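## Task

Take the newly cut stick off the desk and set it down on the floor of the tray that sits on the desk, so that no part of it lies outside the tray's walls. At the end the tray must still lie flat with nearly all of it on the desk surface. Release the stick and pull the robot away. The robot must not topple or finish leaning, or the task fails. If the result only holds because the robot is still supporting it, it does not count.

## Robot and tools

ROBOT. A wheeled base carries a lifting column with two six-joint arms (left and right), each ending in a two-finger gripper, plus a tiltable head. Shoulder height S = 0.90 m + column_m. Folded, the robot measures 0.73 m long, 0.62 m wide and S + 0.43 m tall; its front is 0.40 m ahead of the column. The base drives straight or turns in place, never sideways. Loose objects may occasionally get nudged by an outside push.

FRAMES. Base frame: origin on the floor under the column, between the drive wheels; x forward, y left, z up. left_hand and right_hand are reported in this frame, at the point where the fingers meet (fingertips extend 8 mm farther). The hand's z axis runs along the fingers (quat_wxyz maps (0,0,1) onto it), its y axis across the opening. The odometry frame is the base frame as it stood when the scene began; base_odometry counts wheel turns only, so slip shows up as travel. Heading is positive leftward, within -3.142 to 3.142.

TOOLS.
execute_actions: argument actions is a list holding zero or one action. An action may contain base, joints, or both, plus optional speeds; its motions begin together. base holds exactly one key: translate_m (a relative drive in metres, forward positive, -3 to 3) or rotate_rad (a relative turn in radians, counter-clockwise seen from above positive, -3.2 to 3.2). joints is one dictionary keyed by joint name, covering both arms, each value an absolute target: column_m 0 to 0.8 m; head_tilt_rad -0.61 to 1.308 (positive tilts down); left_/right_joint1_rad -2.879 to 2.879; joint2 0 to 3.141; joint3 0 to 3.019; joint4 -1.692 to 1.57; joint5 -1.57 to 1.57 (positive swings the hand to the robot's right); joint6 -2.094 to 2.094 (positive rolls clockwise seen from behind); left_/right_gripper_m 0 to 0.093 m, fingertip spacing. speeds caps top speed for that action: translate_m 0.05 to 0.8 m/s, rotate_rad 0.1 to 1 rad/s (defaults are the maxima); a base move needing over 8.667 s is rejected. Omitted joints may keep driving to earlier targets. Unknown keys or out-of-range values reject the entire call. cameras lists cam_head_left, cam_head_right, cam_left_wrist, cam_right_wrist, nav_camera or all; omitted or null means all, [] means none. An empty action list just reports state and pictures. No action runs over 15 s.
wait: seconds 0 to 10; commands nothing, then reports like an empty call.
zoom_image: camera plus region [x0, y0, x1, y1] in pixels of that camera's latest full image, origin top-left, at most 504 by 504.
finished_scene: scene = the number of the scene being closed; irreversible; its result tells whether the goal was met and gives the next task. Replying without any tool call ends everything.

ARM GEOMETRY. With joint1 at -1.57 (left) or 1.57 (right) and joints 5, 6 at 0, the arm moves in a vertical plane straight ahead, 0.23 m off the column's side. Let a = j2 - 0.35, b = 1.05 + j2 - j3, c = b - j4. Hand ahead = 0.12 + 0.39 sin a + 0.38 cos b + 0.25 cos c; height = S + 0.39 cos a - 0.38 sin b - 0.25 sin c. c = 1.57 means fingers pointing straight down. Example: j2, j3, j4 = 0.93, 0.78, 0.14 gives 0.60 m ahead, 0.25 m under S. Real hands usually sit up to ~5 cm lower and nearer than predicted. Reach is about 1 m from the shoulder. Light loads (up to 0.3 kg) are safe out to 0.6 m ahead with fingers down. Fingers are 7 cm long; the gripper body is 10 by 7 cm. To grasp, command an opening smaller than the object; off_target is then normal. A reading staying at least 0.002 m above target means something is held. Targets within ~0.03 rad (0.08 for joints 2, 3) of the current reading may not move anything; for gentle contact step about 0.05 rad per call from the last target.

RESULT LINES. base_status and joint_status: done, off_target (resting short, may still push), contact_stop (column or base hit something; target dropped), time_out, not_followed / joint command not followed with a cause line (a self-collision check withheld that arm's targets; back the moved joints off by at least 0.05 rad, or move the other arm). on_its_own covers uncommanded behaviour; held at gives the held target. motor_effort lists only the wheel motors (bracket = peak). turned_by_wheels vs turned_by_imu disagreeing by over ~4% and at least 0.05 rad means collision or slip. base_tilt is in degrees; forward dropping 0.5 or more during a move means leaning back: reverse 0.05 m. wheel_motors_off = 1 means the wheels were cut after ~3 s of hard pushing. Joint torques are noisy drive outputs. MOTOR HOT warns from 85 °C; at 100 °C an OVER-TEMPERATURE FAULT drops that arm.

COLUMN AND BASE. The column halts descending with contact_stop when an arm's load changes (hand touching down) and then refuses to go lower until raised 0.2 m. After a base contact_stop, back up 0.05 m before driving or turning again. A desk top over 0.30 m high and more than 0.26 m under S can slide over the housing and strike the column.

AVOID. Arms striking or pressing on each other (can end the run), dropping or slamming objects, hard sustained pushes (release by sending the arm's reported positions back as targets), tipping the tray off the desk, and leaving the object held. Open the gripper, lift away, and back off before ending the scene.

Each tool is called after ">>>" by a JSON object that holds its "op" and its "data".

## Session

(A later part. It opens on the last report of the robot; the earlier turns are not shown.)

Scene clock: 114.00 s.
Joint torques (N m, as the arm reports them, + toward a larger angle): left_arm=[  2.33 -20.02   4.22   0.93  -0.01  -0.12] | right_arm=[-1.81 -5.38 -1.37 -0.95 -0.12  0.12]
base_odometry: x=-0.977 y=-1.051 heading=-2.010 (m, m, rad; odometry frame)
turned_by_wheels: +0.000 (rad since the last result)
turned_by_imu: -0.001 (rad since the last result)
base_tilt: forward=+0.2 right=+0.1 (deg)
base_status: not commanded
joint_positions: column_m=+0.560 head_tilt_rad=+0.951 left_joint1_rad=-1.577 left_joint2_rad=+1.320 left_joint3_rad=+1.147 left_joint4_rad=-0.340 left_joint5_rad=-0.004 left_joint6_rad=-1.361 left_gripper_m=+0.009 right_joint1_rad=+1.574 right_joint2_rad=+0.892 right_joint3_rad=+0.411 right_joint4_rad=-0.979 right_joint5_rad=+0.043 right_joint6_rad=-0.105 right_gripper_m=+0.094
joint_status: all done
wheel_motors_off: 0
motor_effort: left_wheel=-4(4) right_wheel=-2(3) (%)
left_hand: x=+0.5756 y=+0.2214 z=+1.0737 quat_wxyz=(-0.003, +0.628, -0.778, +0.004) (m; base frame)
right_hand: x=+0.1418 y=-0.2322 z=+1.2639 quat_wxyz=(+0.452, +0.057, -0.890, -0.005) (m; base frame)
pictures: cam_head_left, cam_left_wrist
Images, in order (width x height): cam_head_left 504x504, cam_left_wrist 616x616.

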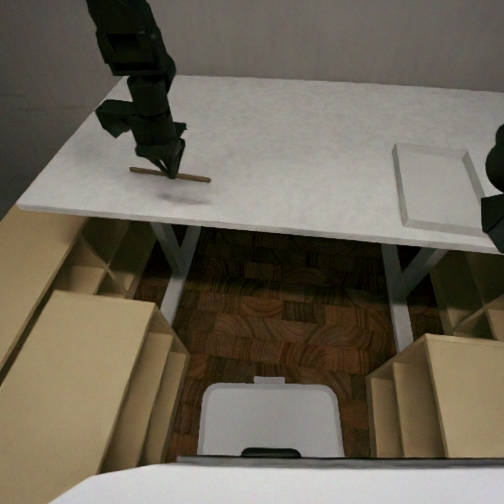

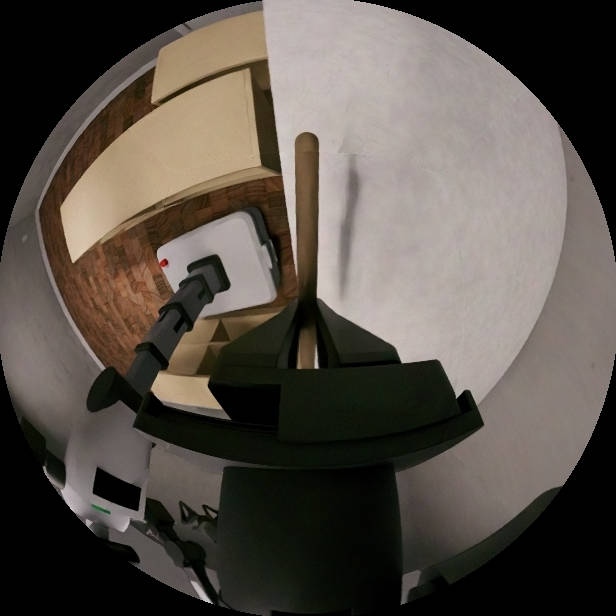

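>>> {"op": "execute_actions", "data": {"actions": [{"base":{"translate_m":0.17},"joints":{"head_tilt_rad":1.05,"left_joint1_rad":-1.85,"left_joint3_rad":1.4,"left_joint2_rad":1.42,"left_joint4_rad":-0.5,"left_joint5_rad":-0.24,"left_joint6_rad":-0.85}}], "cameras": ["cam_head_right"]}}

>>> {"op": "execute_actions", "data": {"actions": [{"base":{"rotate_rad":-0.6},"speeds":{"rotate_rad":0.5}}]}}

Scene clock: 126.57 s.
Joint torques (N m, as the arm reports them, + toward a larger angle): left_arm=[ -0.96 -23.51   5.04   0.25  -0.24   0.16] | right_arm=[-1.73 -5.67 -0.92 -1.09 -0.08  0.1 ]
base_odometry: x=-1.049 y=-1.205 heading=-2.009 (m, m, rad; odometry frame)
turned_by_wheels: +0.002 (rad since the last result)
turned_by_imu: +0.000 (rad since the last result)
base_tilt: forward=+0.3 right=+0.0 (deg)
base_status: done
joint_positions: column_m=+0.560 head_tilt_rad=+1.050 left_joint1_rad=-1.861 left_joint2_rad=+1.426 left_joint3_rad=+1.389 left_joint4_rad=-0.493 left_joint5_rad=-0.236 left_joint6_rad=-0.861 left_gripper_m=+0.009 right_joint1_rad=+1.574 right_joint2_rad=+0.892 right_joint3_rad=+0.412 right_joint4_rad=-0.979 right_joint5_rad=+0.043 right_joint6_rad=-0.105 right_gripper_m=+0.094
joint_status: all done
wheel_motors_off: 0
motor_effort: left_wheel=+1(55) right_wheel=-1(68) (%)
left_hand: x=+0.6326 y=+0.0846 z=+1.0773 quat_wxyz=(-0.001, +0.350, -0.937, +0.009) (m; base frame)
right_hand: x=+0.1429 y=-0.2322 z=+1.2636 quat_wxyz=(+0.451, +0.057, -0.891, -0.005) (m; base frame)
pictures: cam_head_right
Images, in order (width x height): cam_head_right 504x504.

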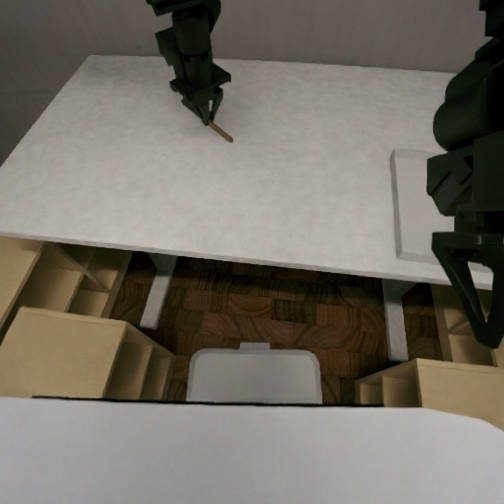

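Scene clock: 128.80 s.
Joint torques (N m, as the arm reports them, + toward a larger angle): left_arm=[ -1.43 -23.28   5.06   0.21  -0.21   0.14] | right_arm=[-1.21 -5.69 -0.98 -0.77 -0.1   0.09]
base_odometry: x=-1.049 y=-1.205 heading=-2.608 (m, m, rad; odometry frame)
turned_by_wheels: -0.599 (rad since the last result)
turned_by_imu: -0.587 (rad since the last result)
base_tilt: forward=+0.4 right=+0.1 (deg)
base_status: done
joint_positions: column_m=+0.560 head_tilt_rad=+1.050 left_joint1_rad=-1.857 left_joint2_rad=+1.426 left_joint3_rad=+1.389 left_joint4_rad=-0.493 left_joint5_rad=-0.237 left_joint6_rad=-0.861 left_gripper_m=+0.009 right_joint1_rad=+1.574 right_joint2_rad=+0.892 right_joint3_rad=+0.412 right_joint4_rad=-0.979 right_joint5_rad=+0.043 right_joint6_rad=-0.105 right_gripper_m=+0.094
joint_status: not commanded
wheel_motors_off: 0
motor_effort: left_wheel=+5(46) right_wheel=-4(53) (%)
left_hand: x=+0.6329 y=+0.0869 z=+1.0769 quat_wxyz=(-0.002, +0.351, -0.936, +0.007) (m; base frame)
right_hand: x=+0.1429 y=-0.2322 z=+1.2636 quat_wxyz=(+0.451, +0.057, -0.891, -0.005) (m; base frame)
pictures: cam_head_left, cam_head_right, cam_left_wrist, cam_right_wrist, nav_camera
Images, in order (width x height): cam_head_left 504x504, cam_head_right 504x504, cam_left_wrist 616x616, cam_right_wrist 616x616, nav_camera 504x504.

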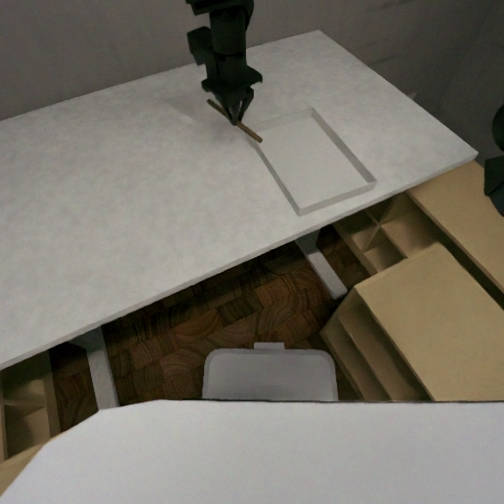

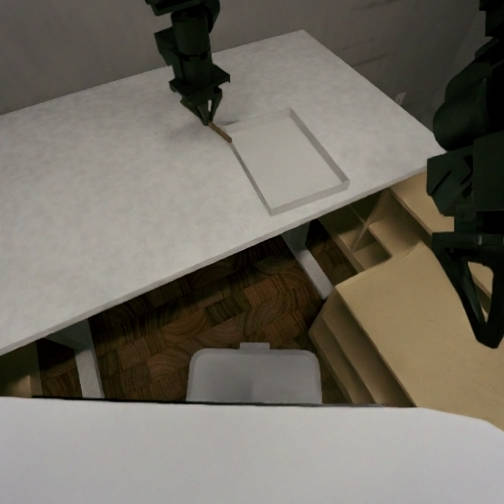

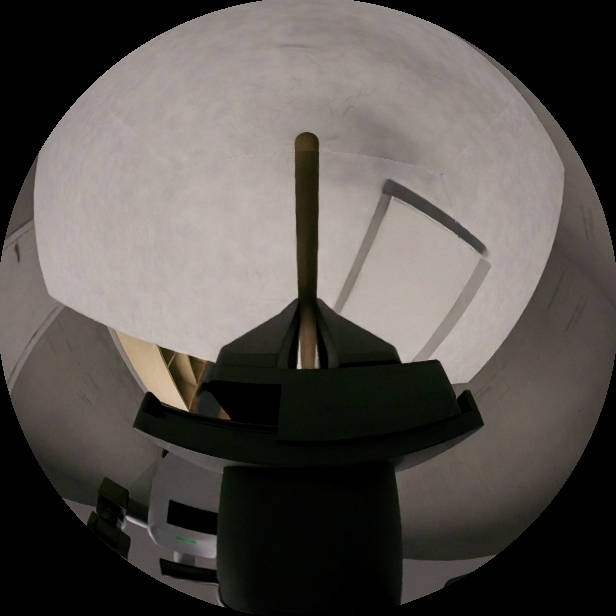

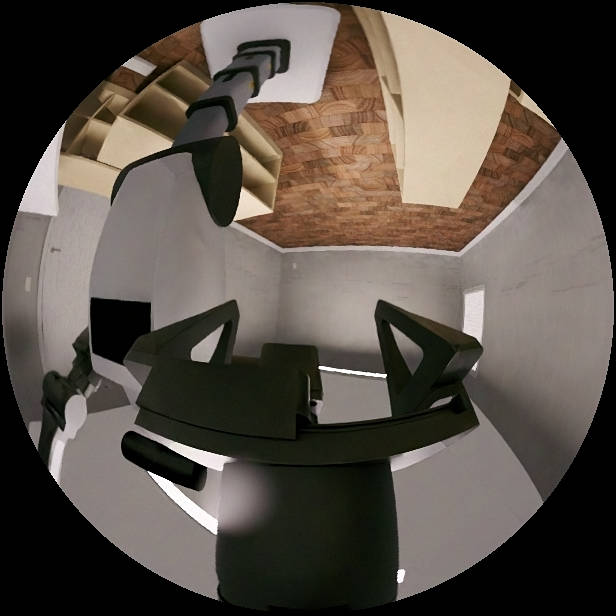

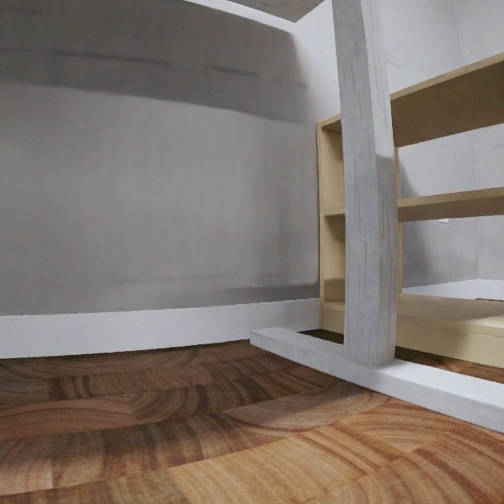

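>>> {"op": "execute_actions", "data": {"actions": [{"joints":{"left_joint1_rad":-2.12,"left_joint3_rad":1.55,"left_joint2_rad":1.52,"left_joint4_rad":-0.58,"left_joint5_rad":-0.3,"left_joint6_rad":-0.74}}], "cameras": ["cam_head_right","cam_head_left","cam_left_wrist"]}}

Scene clock: 138.47 s.
Joint torques (N m, as the arm reports them, + toward a larger angle): left_arm=[ -4.65 -22.54   6.38   0.17   0.01   0.15] | right_arm=[-0.37 -5.1  -1.07 -1.18 -0.09  0.09]
base_odometry: x=-1.049 y=-1.205 heading=-2.608 (m, m, rad; odometry frame)
turned_by_wheels: +0.000 (rad since the last result)
turned_by_imu: -0.002 (rad since the last result)
base_tilt: forward=+0.3 right=+0.0 (deg)
base_status: not commanded
joint_positions: column_m=+0.560 head_tilt_rad=+1.050 left_joint1_rad=-2.134 left_joint2_rad=+1.524 left_joint3_rad=+1.525 left_joint4_rad=-0.569 left_joint5_rad=-0.299 left_joint6_rad=-0.752 left_gripper_m=+0.009 right_joint1_rad=+1.574 right_joint2_rad=+0.892 right_joint3_rad=+0.412 right_joint4_rad=-0.979 right_joint5_rad=+0.043 right_joint6_rad=-0.105 right_gripper_m=+0.094
joint_status: all done
wheel_motors_off: 0
motor_effort: left_wheel=+8(12) right_wheel=-7(9) (%)
left_hand: x=+0.6228 y=-0.0822 z=+1.1053 quat_wxyz=(+0.033, +0.226, -0.970, +0.085) (m; base frame)
right_hand: x=+0.1429 y=-0.2322 z=+1.2636 quat_wxyz=(+0.451, +0.057, -0.891, -0.005) (m; base frame)
pictures: cam_head_left, cam_head_right, cam_left_wrist
Images, in order (width x height): cam_head_left 504x504, cam_head_right 504x504, cam_left_wrist 616x616.

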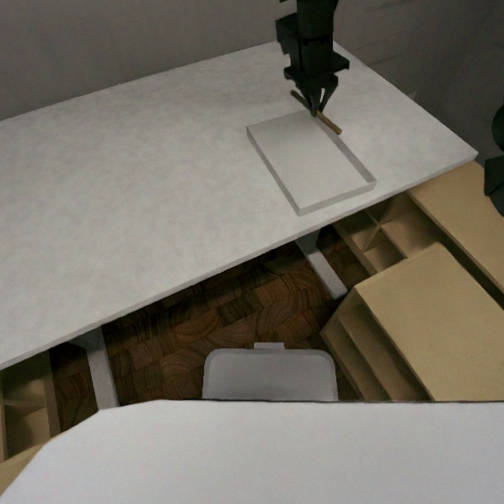

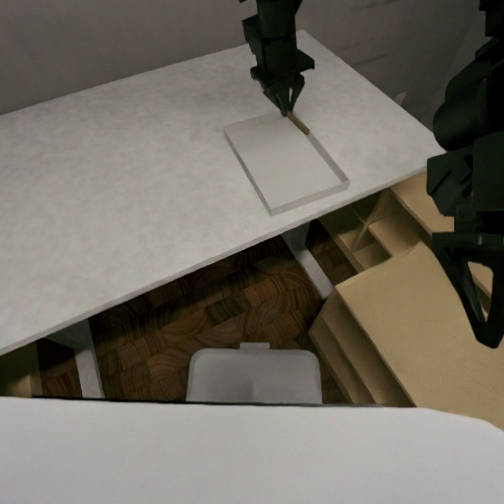

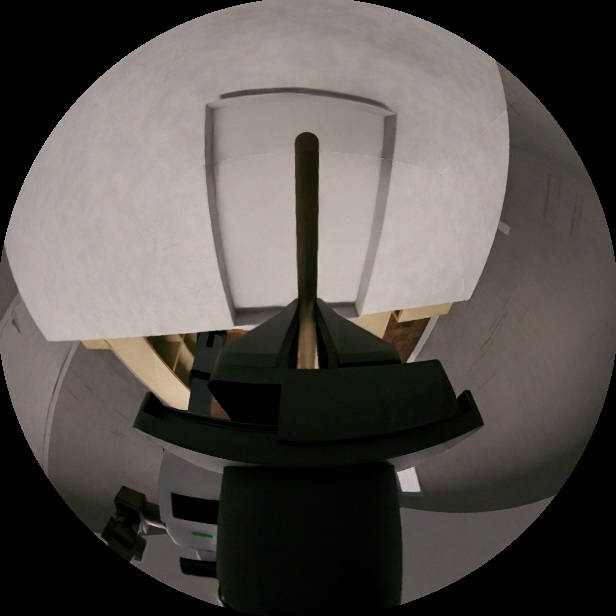

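>>> {"op": "execute_actions", "data": {"actions": [{"joints":{"left_joint4_rad":-0.47,"column_m":0.45}}], "cameras": ["cam_head_left","cam_left_wrist"]}}

Scene clock: 144.03 s.
Joint torques (N m, as the arm reports them, + toward a larger angle): left_arm=[ -4.51 -23.08   6.39   1.05   0.     0.16] | right_arm=[-1.96 -5.47 -1.13 -1.06 -0.12  0.16]
base_odometry: x=-1.049 y=-1.205 heading=-2.608 (m, m, rad; odometry frame)
turned_by_wheels: +0.000 (rad since the last result)
turned_by_imu: -0.002 (rad since the last result)
base_tilt: forward=+0.3 right=+0.1 (deg)
base_status: not commanded
joint_positions: column_m=+0.450 head_tilt_rad=+1.050 left_joint1_rad=-2.134 left_joint2_rad=+1.524 left_joint3_rad=+1.526 left_joint4_rad=-0.481 left_joint5_rad=-0.299 left_joint6_rad=-0.752 left_gripper_m=+0.009 right_joint1_rad=+1.574 right_joint2_rad=+0.892 right_joint3_rad=+0.412 right_joint4_rad=-0.979 right_joint5_rad=+0.043 right_joint6_rad=-0.105 right_gripper_m=+0.094
joint_status: all done
wheel_motors_off: 0
motor_effort: left_wheel=+9(9) right_wheel=-8(8) (%)
left_hand: x=+0.6437 y=-0.0880 z=+0.9970 quat_wxyz=(-0.003, +0.242, -0.964, +0.106) (m; base frame)
right_hand: x=+0.1429 y=-0.2322 z=+1.1537 quat_wxyz=(+0.451, +0.057, -0.891, -0.005) (m; base frame)
pictures: cam_head_left, cam_left_wrist
Images, in order (width x height): cam_head_left 504x504, cam_left_wrist 616x616.

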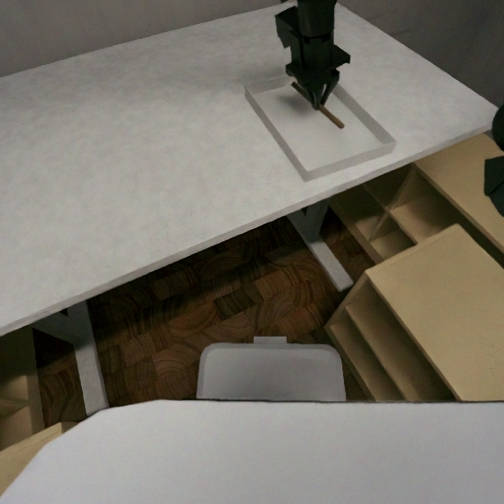

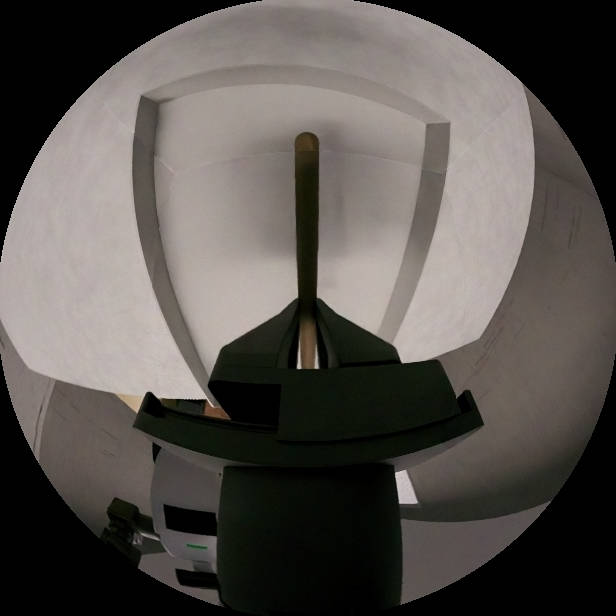

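>>> {"op": "execute_actions", "data": {"actions": [{"joints":{"column_m":0.422}}], "cameras": ["cam_head_left","cam_left_wrist"]}}

Scene clock: 147.33 s.
Joint torques (N m, as the arm reports them, + toward a larger angle): left_arm=[ -4.5  -23.06   6.4    1.11  -0.01   0.16] | right_arm=[-1.29 -5.45 -1.21 -1.02 -0.1   0.17]
base_odometry: x=-1.049 y=-1.205 heading=-2.608 (m, m, rad; odometry frame)
turned_by_wheels: +0.000 (rad since the last result)
turned_by_imu: -0.001 (rad since the last result)
base_tilt: forward=+0.4 right=+0.1 (deg)
base_status: not commanded
joint_positions: column_m=+0.422 head_tilt_rad=+1.050 left_joint1_rad=-2.134 left_joint2_rad=+1.524 left_joint3_rad=+1.526 left_joint4_rad=-0.481 left_joint5_rad=-0.299 left_joint6_rad=-0.752 left_gripper_m=+0.009 right_joint1_rad=+1.574 right_joint2_rad=+0.892 right_joint3_rad=+0.412 right_joint4_rad=-0.979 right_joint5_rad=+0.043 right_joint6_rad=-0.105 right_gripper_m=+0.094
joint_status: all done
wheel_motors_off: 0
motor_effort: left_wheel=+9(9) right_wheel=-8(8) (%)
left_hand: x=+0.6437 y=-0.0880 z=+0.9690 quat_wxyz=(-0.003, +0.242, -0.964, +0.106) (m; base frame)
right_hand: x=+0.1429 y=-0.2322 z=+1.1257 quat_wxyz=(+0.451, +0.057, -0.891, -0.005) (m; base frame)
pictures: cam_head_left, cam_left_wrist
Images, in order (width x height): cam_head_left 504x504, cam_left_wrist 616x616.

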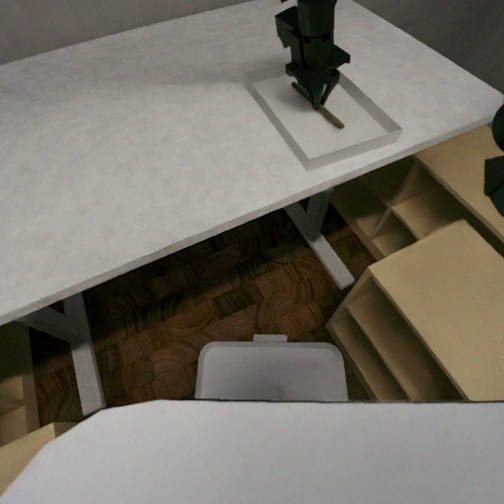

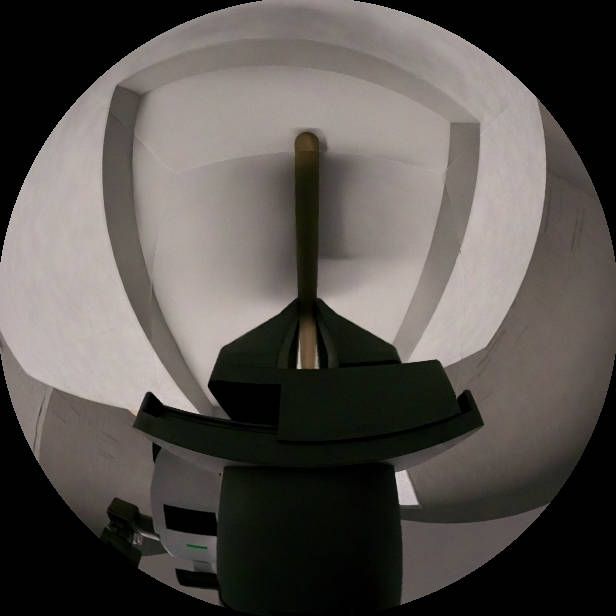

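>>> {"op": "execute_actions", "data": {"actions": [{"joints":{"left_gripper_m":0.035}}], "cameras": ["cam_left_wrist"]}}

>>> {"op": "execute_actions", "data": {"actions": [{"joints":{"column_m":0.52}}], "cameras": ["cam_head_left","cam_left_wrist"]}}

Scene clock: 152.27 s.
Joint torques (N m, as the arm reports them, + toward a larger angle): left_arm=[ -4.7  -23.03   6.42   1.13   0.     0.15] | right_arm=[-1.07 -5.68 -1.2  -1.14 -0.07  0.12]
base_odometry: x=-1.049 y=-1.205 heading=-2.608 (m, m, rad; odometry frame)
turned_by_wheels: +0.000 (rad since the last result)
turned_by_imu: -0.001 (rad since the last result)
base_tilt: forward=+0.4 right=+0.1 (deg)
base_status: not commanded
joint_positions: column_m=+0.422 head_tilt_rad=+1.050 left_joint1_rad=-2.134 left_joint2_rad=+1.524 left_joint3_rad=+1.526 left_joint4_rad=-0.481 left_joint5_rad=-0.299 left_joint6_rad=-0.752 left_gripper_m=+0.035 right_joint1_rad=+1.574 right_joint2_rad=+0.892 right_joint3_rad=+0.412 right_joint4_rad=-0.979 right_joint5_rad=+0.043 right_joint6_rad=-0.105 right_gripper_m=+0.094
joint_status: all done
wheel_motors_off: 0
motor_effort: left_wheel=+9(9) right_wheel=-8(8) (%)
left_hand: x=+0.6437 y=-0.0880 z=+0.9690 quat_wxyz=(-0.003, +0.242, -0.964, +0.106) (m; base frame)
right_hand: x=+0.1429 y=-0.2322 z=+1.1257 quat_wxyz=(+0.451, +0.057, -0.891, -0.005) (m; base frame)
pictures: cam_left_wrist
Images, in order (width x height): cam_left_wrist 616x616.

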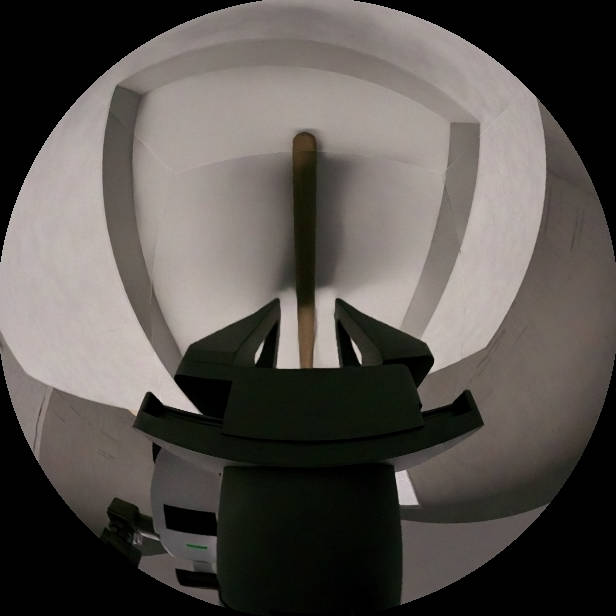

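Scene clock: 154.13 s.
Joint torques (N m, as the arm reports them, + toward a larger angle): left_arm=[ -4.58 -22.73   6.45   1.07  -0.03   0.15] | right_arm=[-1.3  -5.32 -1.21 -1.08 -0.08  0.14]
base_odometry: x=-1.049 y=-1.205 heading=-2.608 (m, m, rad; odometry frame)
turned_by_wheels: +0.000 (rad since the last result)
turned_by_imu: -0.001 (rad since the last result)
base_tilt: forward=+0.3 right=+0.0 (deg)
base_status: not commanded
joint_positions: column_m=+0.520 head_tilt_rad=+1.050 left_joint1_rad=-2.134 left_joint2_rad=+1.524 left_joint3_rad=+1.526 left_joint4_rad=-0.481 left_joint5_rad=-0.299 left_joint6_rad=-0.752 left_gripper_m=+0.035 right_joint1_rad=+1.574 right_joint2_rad=+0.892 right_joint3_rad=+0.412 right_joint4_rad=-0.979 right_joint5_rad=+0.043 right_joint6_rad=-0.105 right_gripper_m=+0.094
joint_status: all done
wheel_motors_off: 0
motor_effort: left_wheel=+9(9) right_wheel=-8(8) (%)
left_hand: x=+0.6437 y=-0.0880 z=+1.0669 quat_wxyz=(-0.003, +0.242, -0.964, +0.106) (m; base frame)
right_hand: x=+0.1429 y=-0.2322 z=+1.2236 quat_wxyz=(+0.451, +0.057, -0.891, -0.005) (m; base frame)
pictures: cam_head_left, cam_left_wrist
Images, in order (width x height): cam_head_left 504x504, cam_left_wrist 616x616.

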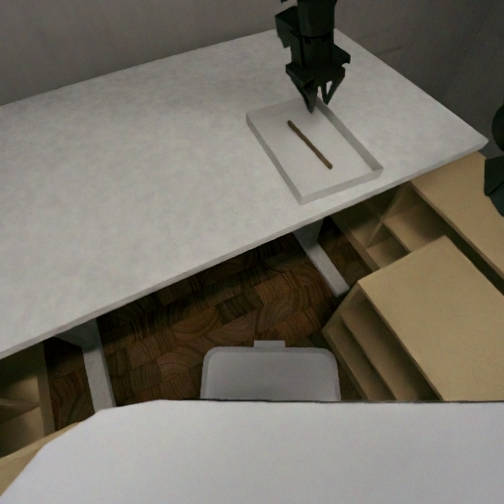

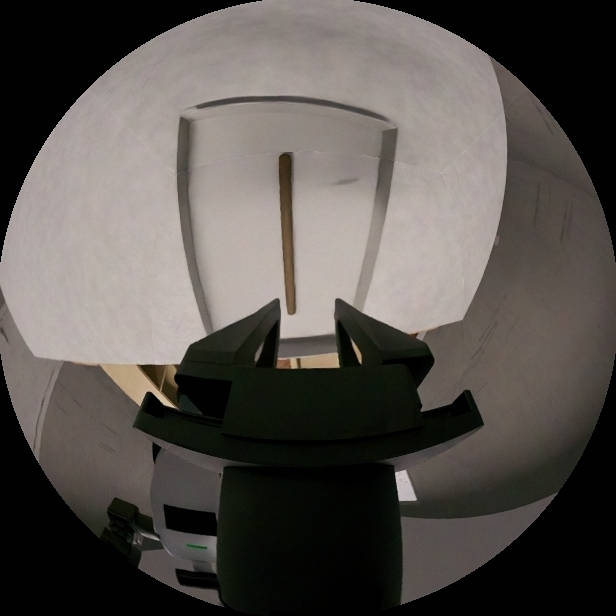

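>>> {"op": "execute_actions", "data": {"actions": [{"base":{"rotate_rad":0.47},"joints":{"column_m":0.6,"left_joint1_rad":-1.6,"left_joint2_rad":0.9,"left_joint3_rad":0.8,"left_joint4_rad":-0.6,"left_joint5_rad":0,"left_joint6_rad":0}}], "cameras": []}}

>>> {"op": "execute_actions", "data": {"actions": [{"base":{"translate_m":-0.35},"joints":{"head_tilt_rad":0.8,"left_joint3_rad":0.42,"left_joint4_rad":-0.97}}], "cameras": ["cam_head_left"]}}

Scene clock: 163.13 s.
Joint torques (N m, as the arm reports them, + toward a larger angle): left_arm=[  1.18 -14.47   4.71   0.05   0.15   0.16] | right_arm=[-1.27 -5.31 -1.33 -1.13 -0.06  0.13]
base_odometry: x=-1.049 y=-1.205 heading=-2.139 (m, m, rad; odometry frame)
turned_by_wheels: +0.468 (rad since the last result)
turned_by_imu: +0.460 (rad since the last result)
base_tilt: forward=+0.4 right=+0.0 (deg)
base_status: done
joint_positions: column_m=+0.600 head_tilt_rad=+1.050 left_joint1_rad=-1.599 left_joint2_rad=+0.895 left_joint3_rad=+0.782 left_joint4_rad=-0.595 left_joint5_rad=-0.005 left_joint6_rad=-0.013 left_gripper_m=+0.035 right_joint1_rad=+1.574 right_joint2_rad=+0.892 right_joint3_rad=+0.412 right_joint4_rad=-0.979 right_joint5_rad=+0.043 right_joint6_rad=-0.105 right_gripper_m=+0.094
joint_status: all done
wheel_motors_off: 0
motor_effort: left_wheel=+0(30) right_wheel=+1(39) (%)
left_hand: x=+0.4320 y=+0.2140 z=+1.2387 quat_wxyz=(+0.092, -0.002, -0.996, +0.009) (m; base frame)
right_hand: x=+0.1429 y=-0.2322 z=+1.3036 quat_wxyz=(+0.451, +0.057, -0.891, -0.005) (m; base frame)
pictures: none
No camera images: the call's "cameras" was empty. Leave "cameras" out to get every camera's image.

Scene clock: 165.40 s.
Joint torques (N m, as the arm reports them, + toward a larger angle): left_arm=[ 1.24 -8.27 -0.47 -1.25  0.13  0.15] | right_arm=[-1.07 -5.62 -0.93 -1.24 -0.09  0.08]
base_odometry: x=-0.861 y=-0.910 heading=-2.141 (m, m, rad; odometry frame)
turned_by_wheels: -0.002 (rad since the last result)
turned_by_imu: -0.003 (rad since the last result)
base_tilt: forward=+0.2 right=+0.1 (deg)
base_status: done
joint_positions: column_m=+0.600 head_tilt_rad=+0.815 left_joint1_rad=-1.599 left_joint2_rad=+0.897 left_joint3_rad=+0.419 left_joint4_rad=-0.963 left_joint5_rad=-0.004 left_joint6_rad=-0.013 left_gripper_m=+0.035 right_joint1_rad=+1.574 right_joint2_rad=+0.892 right_joint3_rad=+0.408 right_joint4_rad=-0.979 right_joint5_rad=+0.043 right_joint6_rad=-0.105 right_gripper_m=+0.094
joint_status: all done
wheel_motors_off: 0
motor_effort: left_wheel=-2(66) right_wheel=+1(61) (%)
left_hand: x=+0.1473 y=+0.2194 z=+1.2992 quat_wxyz=(+0.443, -0.007, -0.897, +0.003) (m; base frame)
right_hand: x=+0.1405 y=-0.2323 z=+1.3044 quat_wxyz=(+0.453, +0.057, -0.890, -0.005) (m; base frame)
pictures: cam_head_left
Images, in order (width x height): cam_head_left 504x504.

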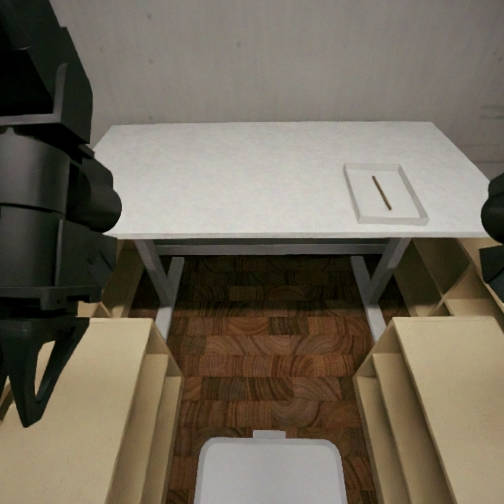

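>>> {"op": "finished_scene", "data": {"scene": 1}}

The scene is finished: the task was done.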